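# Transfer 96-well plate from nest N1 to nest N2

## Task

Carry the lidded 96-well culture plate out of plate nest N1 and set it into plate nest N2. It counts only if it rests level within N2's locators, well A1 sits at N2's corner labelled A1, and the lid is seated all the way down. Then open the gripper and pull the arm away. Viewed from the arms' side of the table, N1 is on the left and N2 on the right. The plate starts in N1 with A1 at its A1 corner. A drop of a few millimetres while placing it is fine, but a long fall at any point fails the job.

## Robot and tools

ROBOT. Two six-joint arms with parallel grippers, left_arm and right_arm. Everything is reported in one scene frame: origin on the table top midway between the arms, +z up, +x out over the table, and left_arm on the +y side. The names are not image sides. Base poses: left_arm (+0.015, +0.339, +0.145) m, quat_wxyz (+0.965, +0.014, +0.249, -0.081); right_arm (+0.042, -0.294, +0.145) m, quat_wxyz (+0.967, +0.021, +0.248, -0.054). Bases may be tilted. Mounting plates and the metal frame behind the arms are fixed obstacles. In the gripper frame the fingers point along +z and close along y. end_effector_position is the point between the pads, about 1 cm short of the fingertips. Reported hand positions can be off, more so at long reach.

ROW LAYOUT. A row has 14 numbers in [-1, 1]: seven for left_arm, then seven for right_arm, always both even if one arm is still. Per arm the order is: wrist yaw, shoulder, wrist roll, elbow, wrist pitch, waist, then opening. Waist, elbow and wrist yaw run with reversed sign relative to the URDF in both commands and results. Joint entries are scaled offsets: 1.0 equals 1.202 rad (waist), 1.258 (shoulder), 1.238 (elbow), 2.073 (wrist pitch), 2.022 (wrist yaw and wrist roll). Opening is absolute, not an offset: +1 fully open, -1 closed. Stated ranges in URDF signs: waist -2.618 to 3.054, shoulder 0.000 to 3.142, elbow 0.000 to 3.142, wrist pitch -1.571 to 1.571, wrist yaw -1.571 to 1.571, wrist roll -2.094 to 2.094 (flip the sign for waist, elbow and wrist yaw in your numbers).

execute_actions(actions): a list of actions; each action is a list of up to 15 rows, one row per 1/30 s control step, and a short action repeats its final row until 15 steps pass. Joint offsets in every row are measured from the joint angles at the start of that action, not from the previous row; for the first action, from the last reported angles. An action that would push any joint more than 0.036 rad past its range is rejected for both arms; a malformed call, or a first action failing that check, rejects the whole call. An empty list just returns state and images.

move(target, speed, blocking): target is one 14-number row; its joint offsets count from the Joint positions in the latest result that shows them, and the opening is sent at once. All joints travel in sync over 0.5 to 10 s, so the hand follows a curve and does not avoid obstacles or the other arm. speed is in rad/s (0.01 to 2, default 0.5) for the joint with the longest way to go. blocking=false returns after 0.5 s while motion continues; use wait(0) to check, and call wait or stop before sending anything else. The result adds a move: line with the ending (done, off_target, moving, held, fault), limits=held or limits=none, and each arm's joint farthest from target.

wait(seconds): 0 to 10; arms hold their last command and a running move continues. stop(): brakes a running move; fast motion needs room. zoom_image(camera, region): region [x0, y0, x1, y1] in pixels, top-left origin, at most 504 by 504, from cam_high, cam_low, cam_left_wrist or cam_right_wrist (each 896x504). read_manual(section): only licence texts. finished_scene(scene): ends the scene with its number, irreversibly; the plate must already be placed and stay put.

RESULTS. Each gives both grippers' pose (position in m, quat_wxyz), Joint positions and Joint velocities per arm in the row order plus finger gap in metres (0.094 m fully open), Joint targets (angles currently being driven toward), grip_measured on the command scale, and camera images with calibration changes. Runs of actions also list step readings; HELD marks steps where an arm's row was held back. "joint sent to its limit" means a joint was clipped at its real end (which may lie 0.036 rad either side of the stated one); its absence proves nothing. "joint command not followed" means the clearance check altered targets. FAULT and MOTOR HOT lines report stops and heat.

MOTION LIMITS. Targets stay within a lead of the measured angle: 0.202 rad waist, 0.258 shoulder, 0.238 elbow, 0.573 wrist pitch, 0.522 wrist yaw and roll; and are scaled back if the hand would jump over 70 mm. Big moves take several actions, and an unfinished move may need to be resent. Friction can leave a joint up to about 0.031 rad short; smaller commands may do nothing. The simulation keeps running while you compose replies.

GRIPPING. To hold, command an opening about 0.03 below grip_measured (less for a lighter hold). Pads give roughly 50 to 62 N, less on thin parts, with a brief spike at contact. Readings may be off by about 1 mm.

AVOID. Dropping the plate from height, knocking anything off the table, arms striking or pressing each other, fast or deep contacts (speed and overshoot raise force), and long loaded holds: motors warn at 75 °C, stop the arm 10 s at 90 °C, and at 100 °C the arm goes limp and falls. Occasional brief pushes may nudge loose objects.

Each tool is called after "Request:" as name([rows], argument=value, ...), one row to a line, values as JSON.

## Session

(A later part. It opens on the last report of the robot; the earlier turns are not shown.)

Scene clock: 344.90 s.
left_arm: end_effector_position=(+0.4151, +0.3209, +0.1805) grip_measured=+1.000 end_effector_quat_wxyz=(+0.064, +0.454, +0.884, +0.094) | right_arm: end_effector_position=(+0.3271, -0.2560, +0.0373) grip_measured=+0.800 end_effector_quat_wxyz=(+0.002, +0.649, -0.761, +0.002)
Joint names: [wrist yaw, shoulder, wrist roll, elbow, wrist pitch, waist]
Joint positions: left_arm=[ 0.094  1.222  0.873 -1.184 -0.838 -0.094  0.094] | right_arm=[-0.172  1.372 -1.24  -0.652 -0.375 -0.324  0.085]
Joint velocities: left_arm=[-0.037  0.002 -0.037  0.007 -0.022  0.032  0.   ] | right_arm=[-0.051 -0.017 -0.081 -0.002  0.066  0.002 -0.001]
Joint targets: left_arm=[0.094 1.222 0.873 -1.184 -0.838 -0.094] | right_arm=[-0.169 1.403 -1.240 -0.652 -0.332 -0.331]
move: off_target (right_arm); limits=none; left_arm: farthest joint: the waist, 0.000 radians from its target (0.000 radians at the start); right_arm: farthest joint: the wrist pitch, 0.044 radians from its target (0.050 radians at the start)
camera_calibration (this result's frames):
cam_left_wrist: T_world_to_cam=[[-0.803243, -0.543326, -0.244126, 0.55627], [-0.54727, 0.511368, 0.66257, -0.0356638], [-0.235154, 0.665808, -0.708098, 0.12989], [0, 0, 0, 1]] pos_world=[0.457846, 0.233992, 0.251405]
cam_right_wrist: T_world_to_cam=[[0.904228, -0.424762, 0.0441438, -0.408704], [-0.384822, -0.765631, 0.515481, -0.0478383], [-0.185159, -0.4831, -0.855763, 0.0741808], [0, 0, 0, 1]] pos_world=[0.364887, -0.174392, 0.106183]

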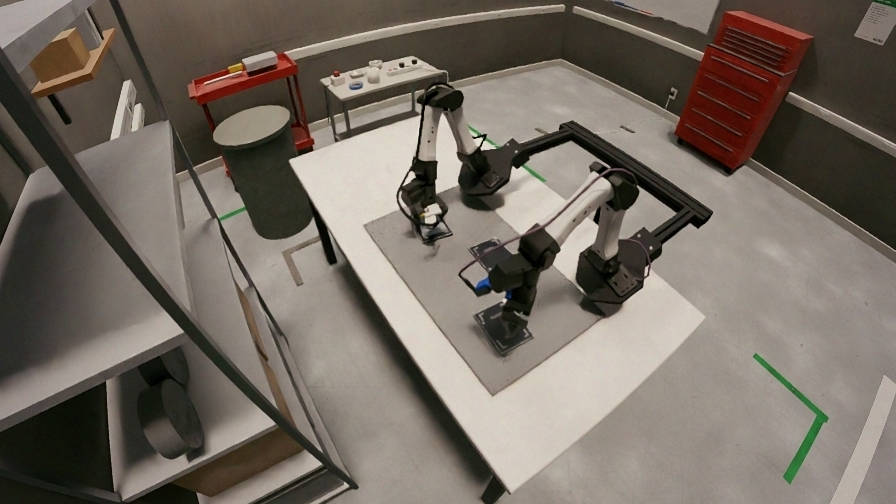

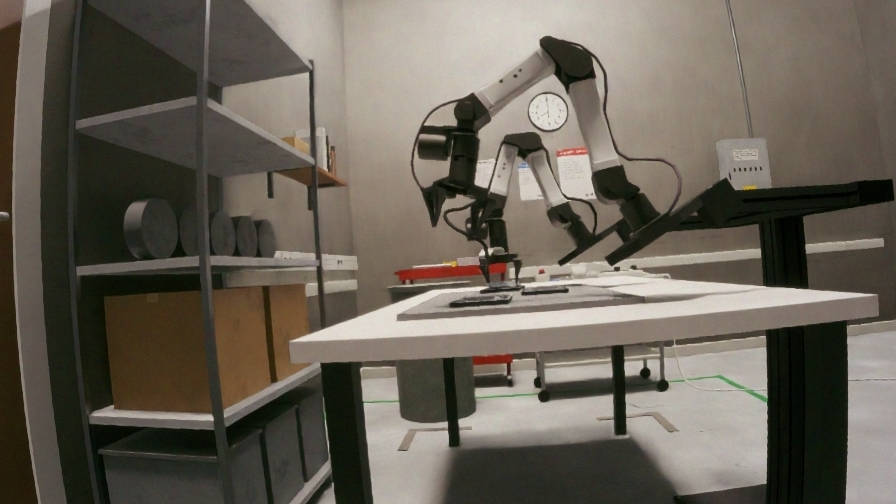

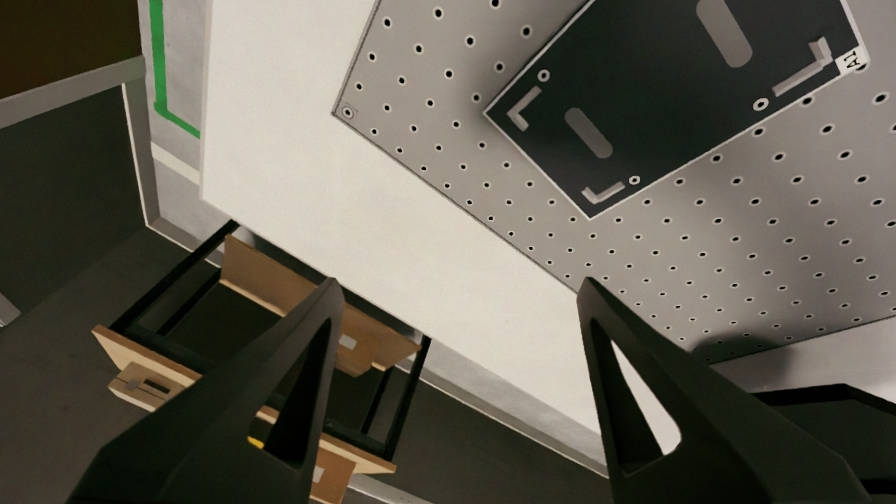

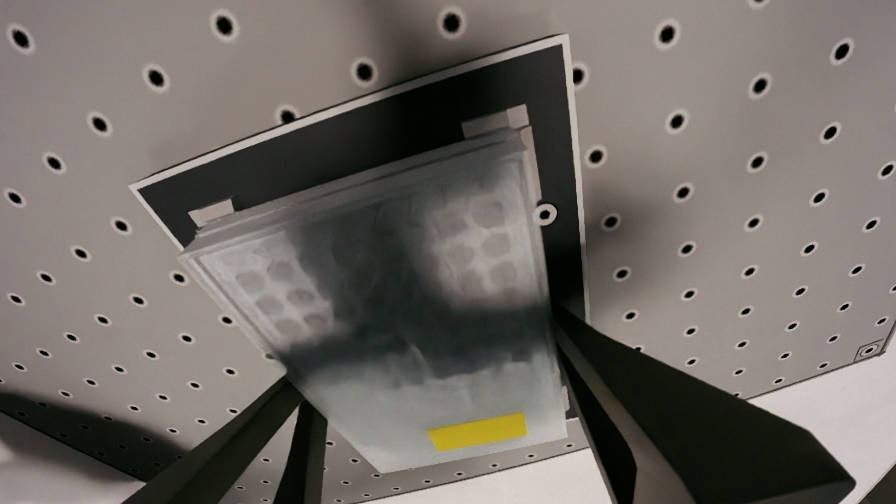

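Request:
execute_actions([
  [[0,0,0,0,0,0,1,0,0.02,0,0,0.004,0,0.77]],
  [[0,0,0,0,0,0,1,0,0.004,0,0,0.003,0,0.84]],
  [[0,0,0,0,0,0,1,0,-0.004,0,0,0,0,0.92]],
  [[0,0,0,0,0,0,1,0,0,0,0,0,0,1]],
])

Scene clock: 349.80 s.
left_arm: end_effector_position=(+0.4151, +0.3209, +0.1805) grip_measured=+1.000 end_effector_quat_wxyz=(+0.064, +0.454, +0.884, +0.094) | right_arm: end_effector_position=(+0.3271, -0.2561, +0.0373) grip_measured=+1.000 end_effector_quat_wxyz=(+0.002, +0.649, -0.761, +0.002)
Joint names: [wrist yaw, shoulder, wrist roll, elbow, wrist pitch, waist]
Joint positions: left_arm=[ 0.094  1.222  0.873 -1.184 -0.838 -0.094  0.094] | right_arm=[-0.173  1.372 -1.24  -0.652 -0.376 -0.324  0.094]
Joint velocities: left_arm=[ 0.051 -0.002 -0.037 -0.007  0.037  0.007  0.   ] | right_arm=[-0.022  0.007  0.037  0.002 -0.051  0.012  0.   ]
Joint targets: left_arm=[0.094 1.222 0.873 -1.184 -0.838 -0.094] | right_arm=[-0.173 1.372 -1.240 -0.652 -0.376 -0.324]
Step readings (joint positions; steps 1 to 15: 1st action; 16 to 30: 2nd action; 31 to 45: 3rd action; 46 to 60: 4th action):
0: left_arm=[0.094 1.222 0.873 -1.184 -0.838 -0.094] | right_arm=[-0.172 1.372 -1.240 -0.652 -0.375 -0.324]
1: left_arm=[0.094 1.222 0.873 -1.184 -0.838 -0.094] | right_arm=[-0.173 1.372 -1.240 -0.652 -0.376 -0.324]
2: left_arm=[0.094 1.222 0.873 -1.184 -0.838 -0.094] | right_arm=[-0.173 1.372 -1.240 -0.652 -0.376 -0.324]
4: left_arm=[0.094 1.222 0.873 -1.184 -0.838 -0.094] | right_arm=[-0.173 1.372 -1.240 -0.652 -0.376 -0.324]
8: left_arm=[0.094 1.222 0.873 -1.184 -0.838 -0.094] | right_arm=[-0.173 1.372 -1.240 -0.652 -0.376 -0.324]
15: left_arm=[0.094 1.222 0.873 -1.184 -0.838 -0.094] | right_arm=[-0.173 1.372 -1.240 -0.652 -0.376 -0.324]
16: left_arm=[0.094 1.222 0.873 -1.184 -0.838 -0.094] | right_arm=[-0.173 1.372 -1.240 -0.652 -0.376 -0.324]
17: left_arm=[0.094 1.222 0.873 -1.184 -0.838 -0.094] | right_arm=[-0.173 1.372 -1.240 -0.652 -0.376 -0.324]
19: left_arm=[0.094 1.222 0.873 -1.184 -0.838 -0.094] | right_arm=[-0.173 1.372 -1.240 -0.652 -0.376 -0.324]
23: left_arm=[0.094 1.222 0.873 -1.184 -0.838 -0.094] | right_arm=[-0.173 1.372 -1.240 -0.652 -0.376 -0.324]
30: left_arm=[0.094 1.222 0.873 -1.184 -0.838 -0.094] | right_arm=[-0.173 1.372 -1.240 -0.652 -0.376 -0.324]
31: left_arm=[0.094 1.222 0.873 -1.184 -0.838 -0.094] | right_arm=[-0.173 1.372 -1.240 -0.652 -0.376 -0.324]
32: left_arm=[0.094 1.222 0.873 -1.184 -0.838 -0.094] | right_arm=[-0.173 1.372 -1.240 -0.652 -0.376 -0.324]
34: left_arm=[0.094 1.222 0.873 -1.184 -0.838 -0.094] | right_arm=[-0.173 1.372 -1.240 -0.652 -0.376 -0.324]
38: left_arm=[0.094 1.222 0.873 -1.184 -0.838 -0.094] | right_arm=[-0.173 1.372 -1.240 -0.652 -0.376 -0.324]
45: left_arm=[0.094 1.222 0.873 -1.184 -0.838 -0.094] | right_arm=[-0.173 1.372 -1.240 -0.652 -0.376 -0.324]
46: left_arm=[0.094 1.222 0.873 -1.184 -0.838 -0.094] | right_arm=[-0.173 1.372 -1.240 -0.652 -0.376 -0.324]
47: left_arm=[0.094 1.222 0.873 -1.184 -0.838 -0.094] | right_arm=[-0.173 1.372 -1.240 -0.652 -0.376 -0.324]
49: left_arm=[0.094 1.222 0.873 -1.184 -0.838 -0.094] | right_arm=[-0.173 1.372 -1.240 -0.652 -0.376 -0.324]
53: left_arm=[0.094 1.222 0.873 -1.184 -0.838 -0.094] | right_arm=[-0.173 1.372 -1.240 -0.652 -0.376 -0.324]
60: Joint positions above
camera_calibration (this result's frames):
cam_left_wrist: T_world_to_cam=[[-0.803243, -0.543326, -0.244126, 0.55627], [-0.54727, 0.511368, 0.66257, -0.0356638], [-0.235154, 0.665808, -0.708098, 0.12989], [0, 0, 0, 1]] pos_world=[0.457846, 0.233992, 0.251405]
cam_right_wrist: T_world_to_cam=[[0.904269, -0.424685, 0.0440546, -0.408655], [-0.384615, -0.765429, 0.515935, -0.0479638], [-0.185389, -0.483488, -0.855494, 0.0740932], [0, 0, 0, 1]] pos_world=[0.364823, -0.17444, 0.106136]

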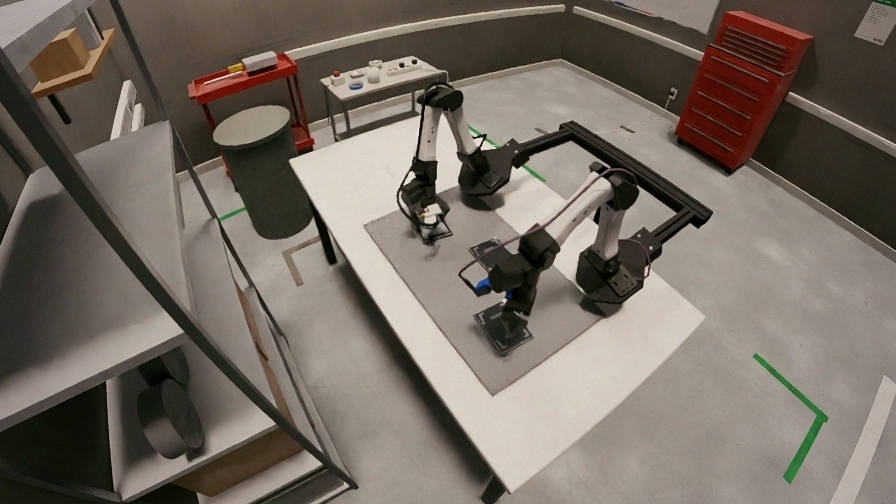

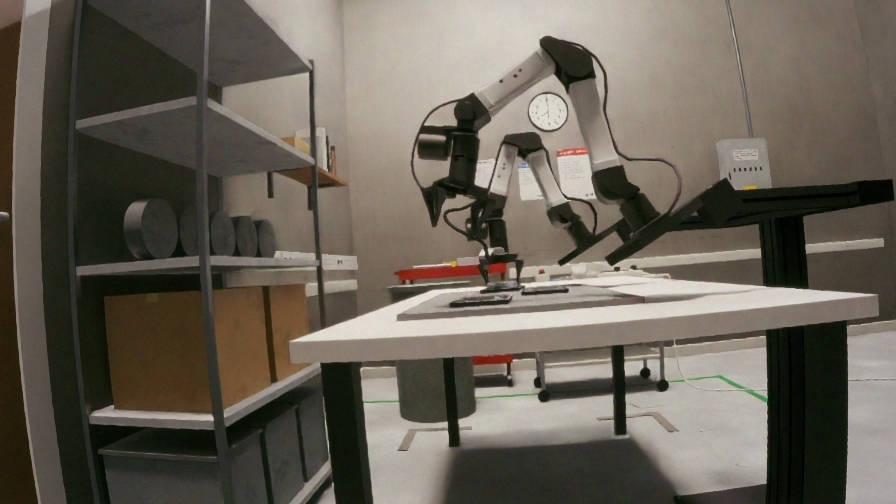

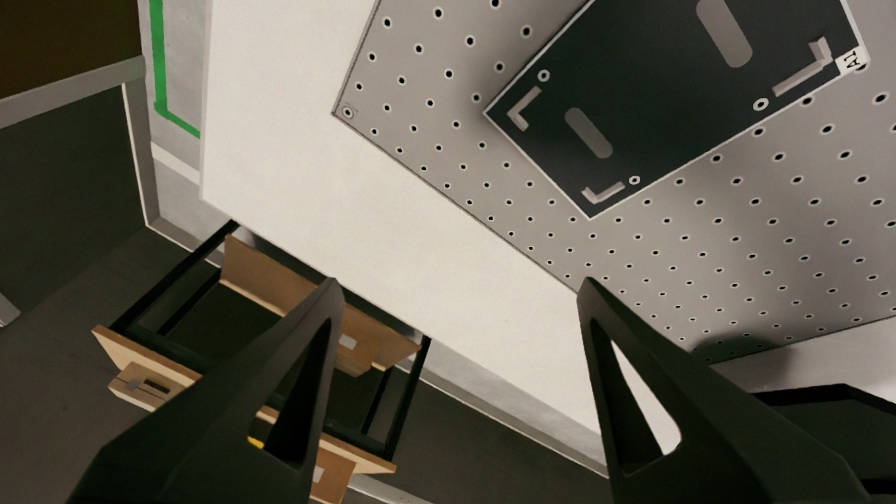

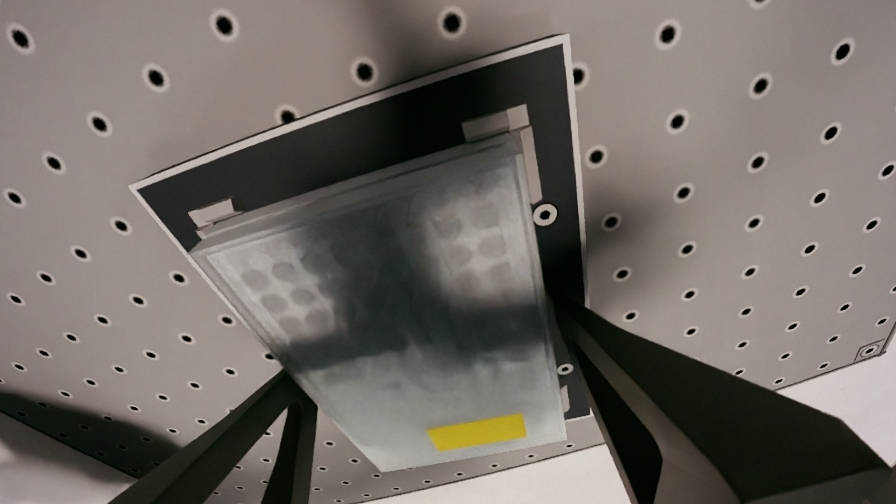

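Request:
move(target=[0,0,0,0,0,0,1,-0.008,-0.12,0.016,-0.07,-0.103,-0.027,1], speed=0.15)

Scene clock: 353.80 s.
left_arm: end_effector_position=(+0.4151, +0.3209, +0.1805) grip_measured=+1.000 end_effector_quat_wxyz=(+0.064, +0.454, +0.884, +0.094) | right_arm: end_effector_position=(+0.3299, -0.2559, +0.0767) grip_measured=+1.000 end_effector_quat_wxyz=(+0.001, +0.649, -0.761, -0.002)
Joint names: [wrist yaw, shoulder, wrist roll, elbow, wrist pitch, waist]
Joint positions: left_arm=[ 0.094  1.222  0.873 -1.184 -0.838 -0.094  0.094] | right_arm=[-0.177  1.241 -1.219 -0.715 -0.574 -0.348  0.094]
Joint velocities: left_arm=[ 0.066  0.007 -0.037 -0.012 -0.007  0.012  0.   ] | right_arm=[-0.051  0.002 -0.037  0.002  0.037  0.002  0.   ]
Joint targets: left_arm=[0.094 1.222 0.873 -1.184 -0.838 -0.094] | right_arm=[-0.189 1.220 -1.207 -0.738 -0.589 -0.357]
move: off_target (right_arm); limits=none; left_arm: farthest joint: the waist, 0.000 radians from its target (0.000 radians at the start); right_arm: farthest joint: the elbow, 0.024 radians from its target (0.087 radians at the start)
camera_calibration (this result's frames):
cam_left_wrist: T_world_to_cam=[[-0.803243, -0.543326, -0.244126, 0.55627], [-0.54727, 0.511368, 0.66257, -0.0356638], [-0.235154, 0.665808, -0.708098, 0.12989], [0, 0, 0, 1]] pos_world=[0.457846, 0.233992, 0.251405]
cam_right_wrist: T_world_to_cam=[[0.904885, -0.423842, 0.0392605, -0.412486], [-0.38259, -0.769438, 0.511459, -0.0684532], [-0.186569, -0.477832, -0.858411, 0.110482], [0, 0, 0, 1]] pos_world=[0.367676, -0.174708, 0.146044]

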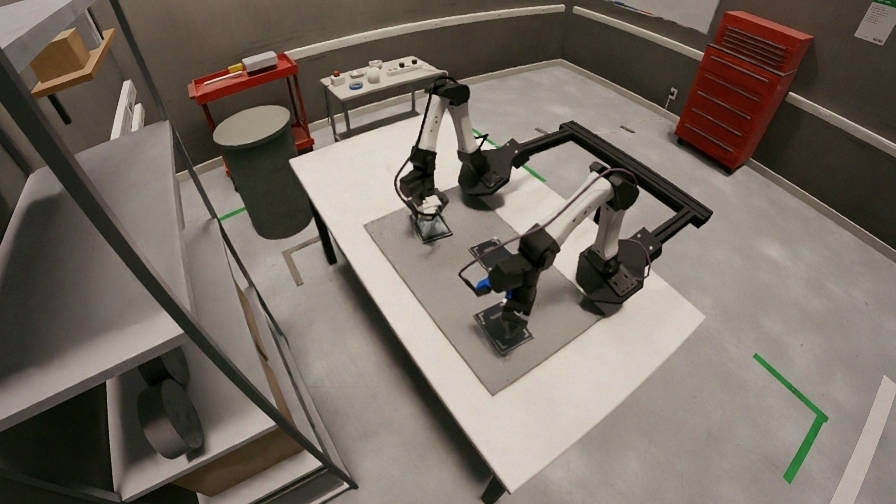

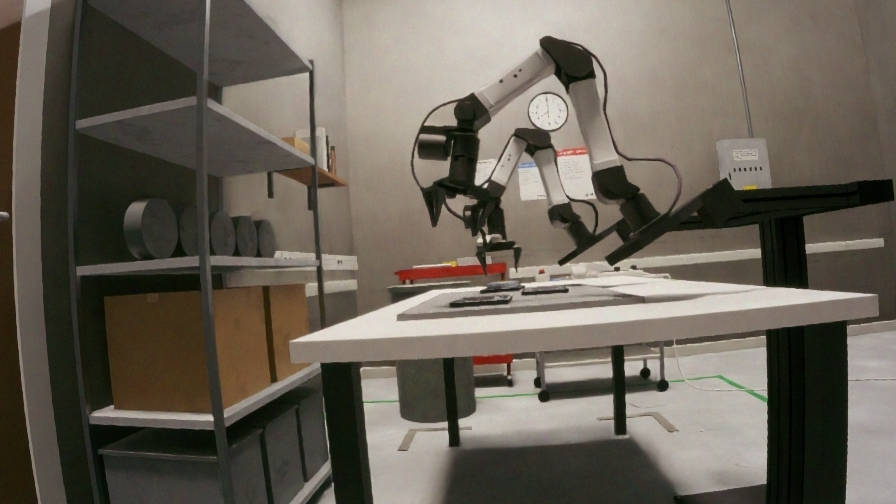

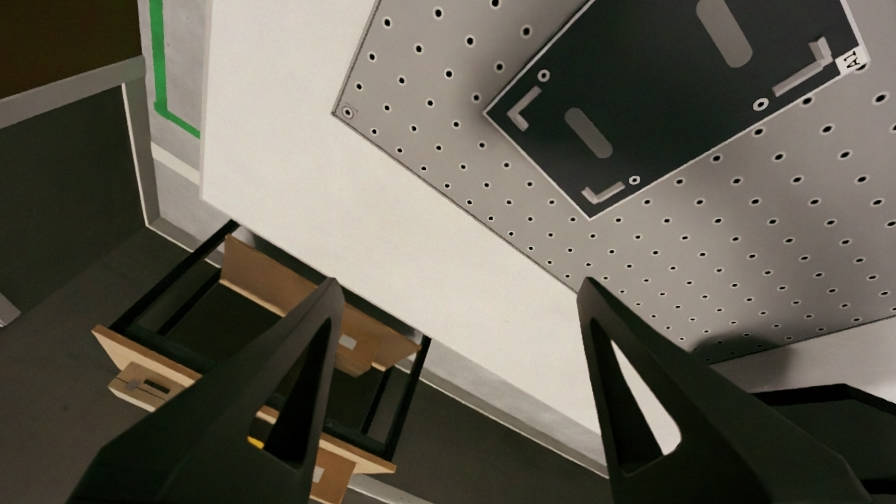

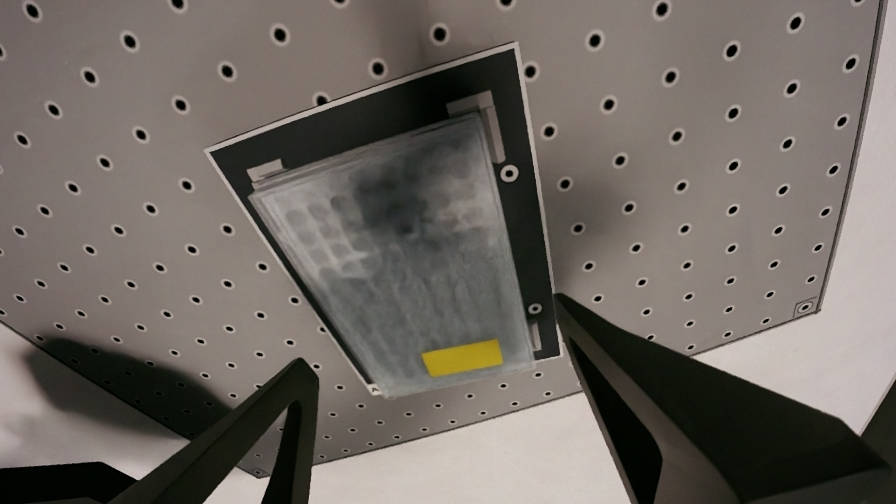

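Looks seated. Lifting further clear for a check.

Request:
move(target=[0,0,0,0,0,0,1,0,-0.09,0,-0.1,-0.12,0,1], speed=0.5)

Request:
zoom_image(camera="cam_right_wrist", region=[200,20,650,400])

Request:
zoom_image(camera="cam_low", region=[440,260,600,320])

Scene clock: 358.80 s.
left_arm: end_effector_position=(+0.4151, +0.3209, +0.1805) grip_measured=+1.000 end_effector_quat_wxyz=(+0.064, +0.454, +0.884, +0.094) | right_arm: end_effector_position=(+0.3283, -0.2638, +0.1180) grip_measured=+1.000 end_effector_quat_wxyz=(+0.016, +0.651, -0.759, -0.010)
Joint names: [wrist yaw, shoulder, wrist roll, elbow, wrist pitch, waist]
Joint positions: left_arm=[ 0.094  1.222  0.873 -1.184 -0.838 -0.094  0.094] | right_arm=[-0.177  1.146 -1.219 -0.818 -0.807 -0.348  0.094]
Joint velocities: left_arm=[ 0.007  0.012 -0.066  0.007  0.007 -0.017  0.   ] | right_arm=[-0.007  0.007 -0.051  0.007 -0.051  0.007  0.   ]
Joint targets: left_arm=[0.094 1.222 0.873 -1.184 -0.838 -0.094] | right_arm=[-0.176 1.128 -1.219 -0.839 -0.823 -0.348]
move: off_target (right_arm); limits=none; left_arm: farthest joint: the waist, 0.000 radians from its target (0.000 radians at the start); right_arm: farthest joint: the elbow, 0.021 radians from its target (0.124 radians at the start)
camera_calibration (this result's frames):
cam_left_wrist: T_world_to_cam=[[-0.803243, -0.543326, -0.244126, 0.55627], [-0.54727, 0.511368, 0.66257, -0.0356638], [-0.235154, 0.665808, -0.708098, 0.12989], [0, 0, 0, 1]] pos_world=[0.457846, 0.233992, 0.251405]
cam_right_wrist: T_world_to_cam=[[0.908398, -0.417962, 0.0110158, -0.41227], [-0.359914, -0.768286, 0.529337, -0.105526], [-0.212779, -0.484814, -0.84834, 0.147427], [0, 0, 0, 1]] pos_world=[0.367895, -0.181913, 0.185468]

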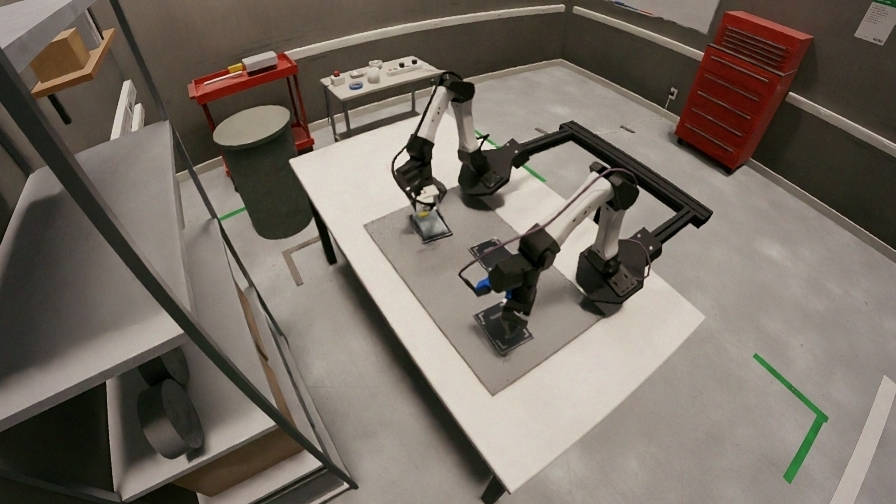

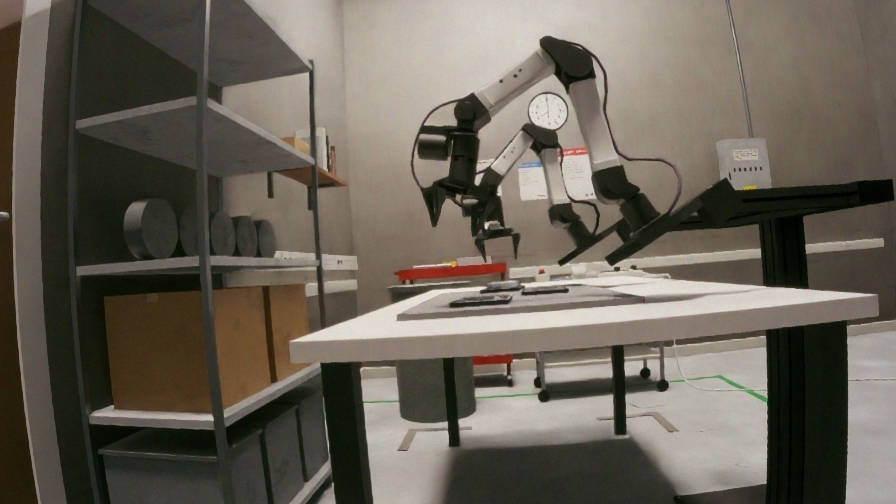

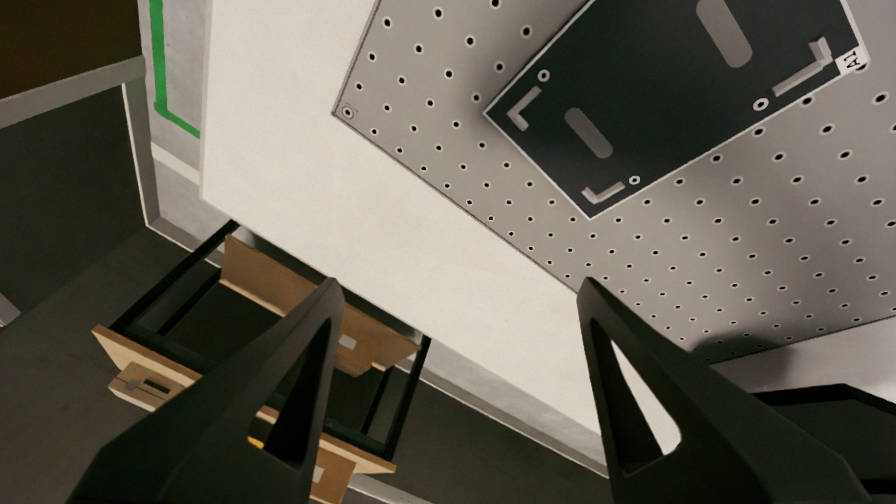

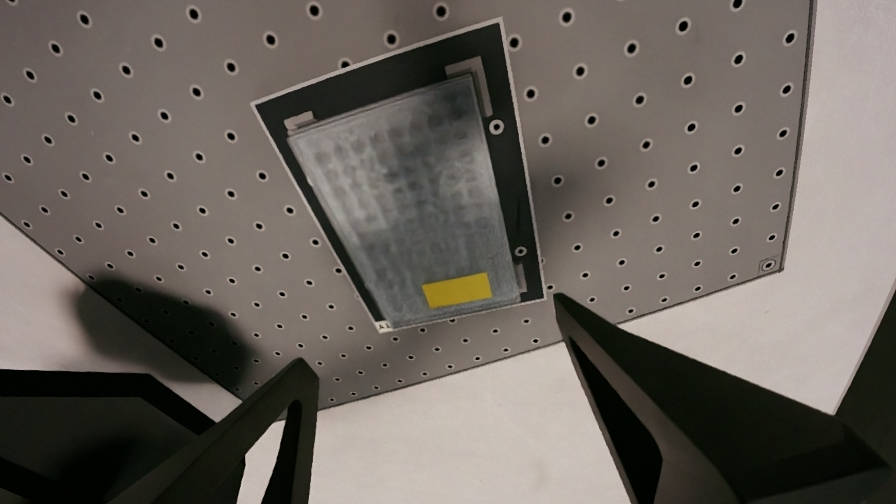

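Region (200, 20, 650, 400) of cam_right_wrist's 896x504 image, scaled by 1.120, with more detail than that image has; it fills the top 426 rows of this view, and the rest is white.

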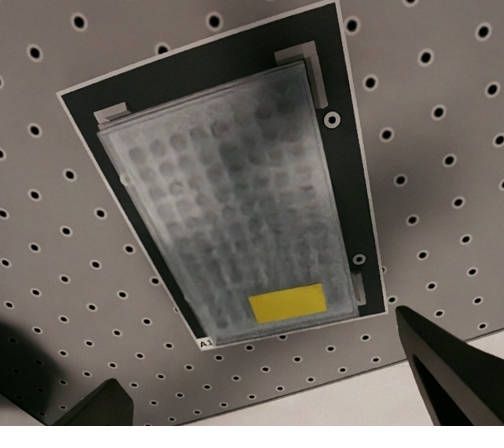

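Region (440, 260, 600, 320) of cam_low's 896x504 image, scaled by 3.150, with more detail than that image has; it fills the top 189 rows of this view, and the rest is white.

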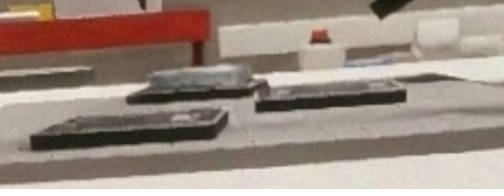

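Request:
zoom_image(camera="cam_high", region=[390,190,480,260])

Request:
zoom_image(camera="cam_right_wrist", region=[360,230,560,350])

Region (390, 190, 480, 260) of cam_high's 896x504 image, scaled by 5.600, with more detail than that image has.

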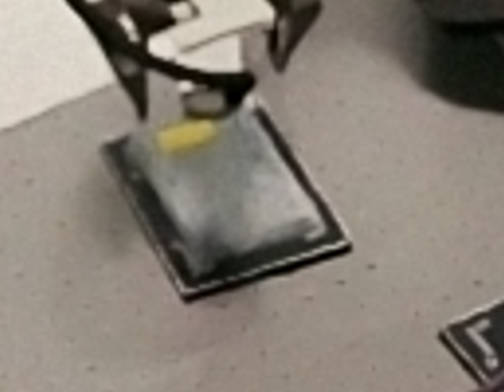

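Region (360, 230, 560, 350) of cam_right_wrist's 896x504 image, scaled by 2.520, with more detail than that image has; it fills the top 302 rows of this view, and the rest is white.

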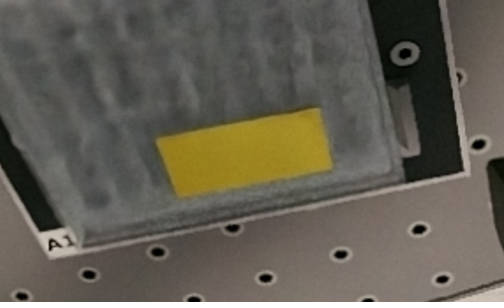

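Consistent with seated.

Request:
finished_scene(scene=2)

The scene is finished: the task was done.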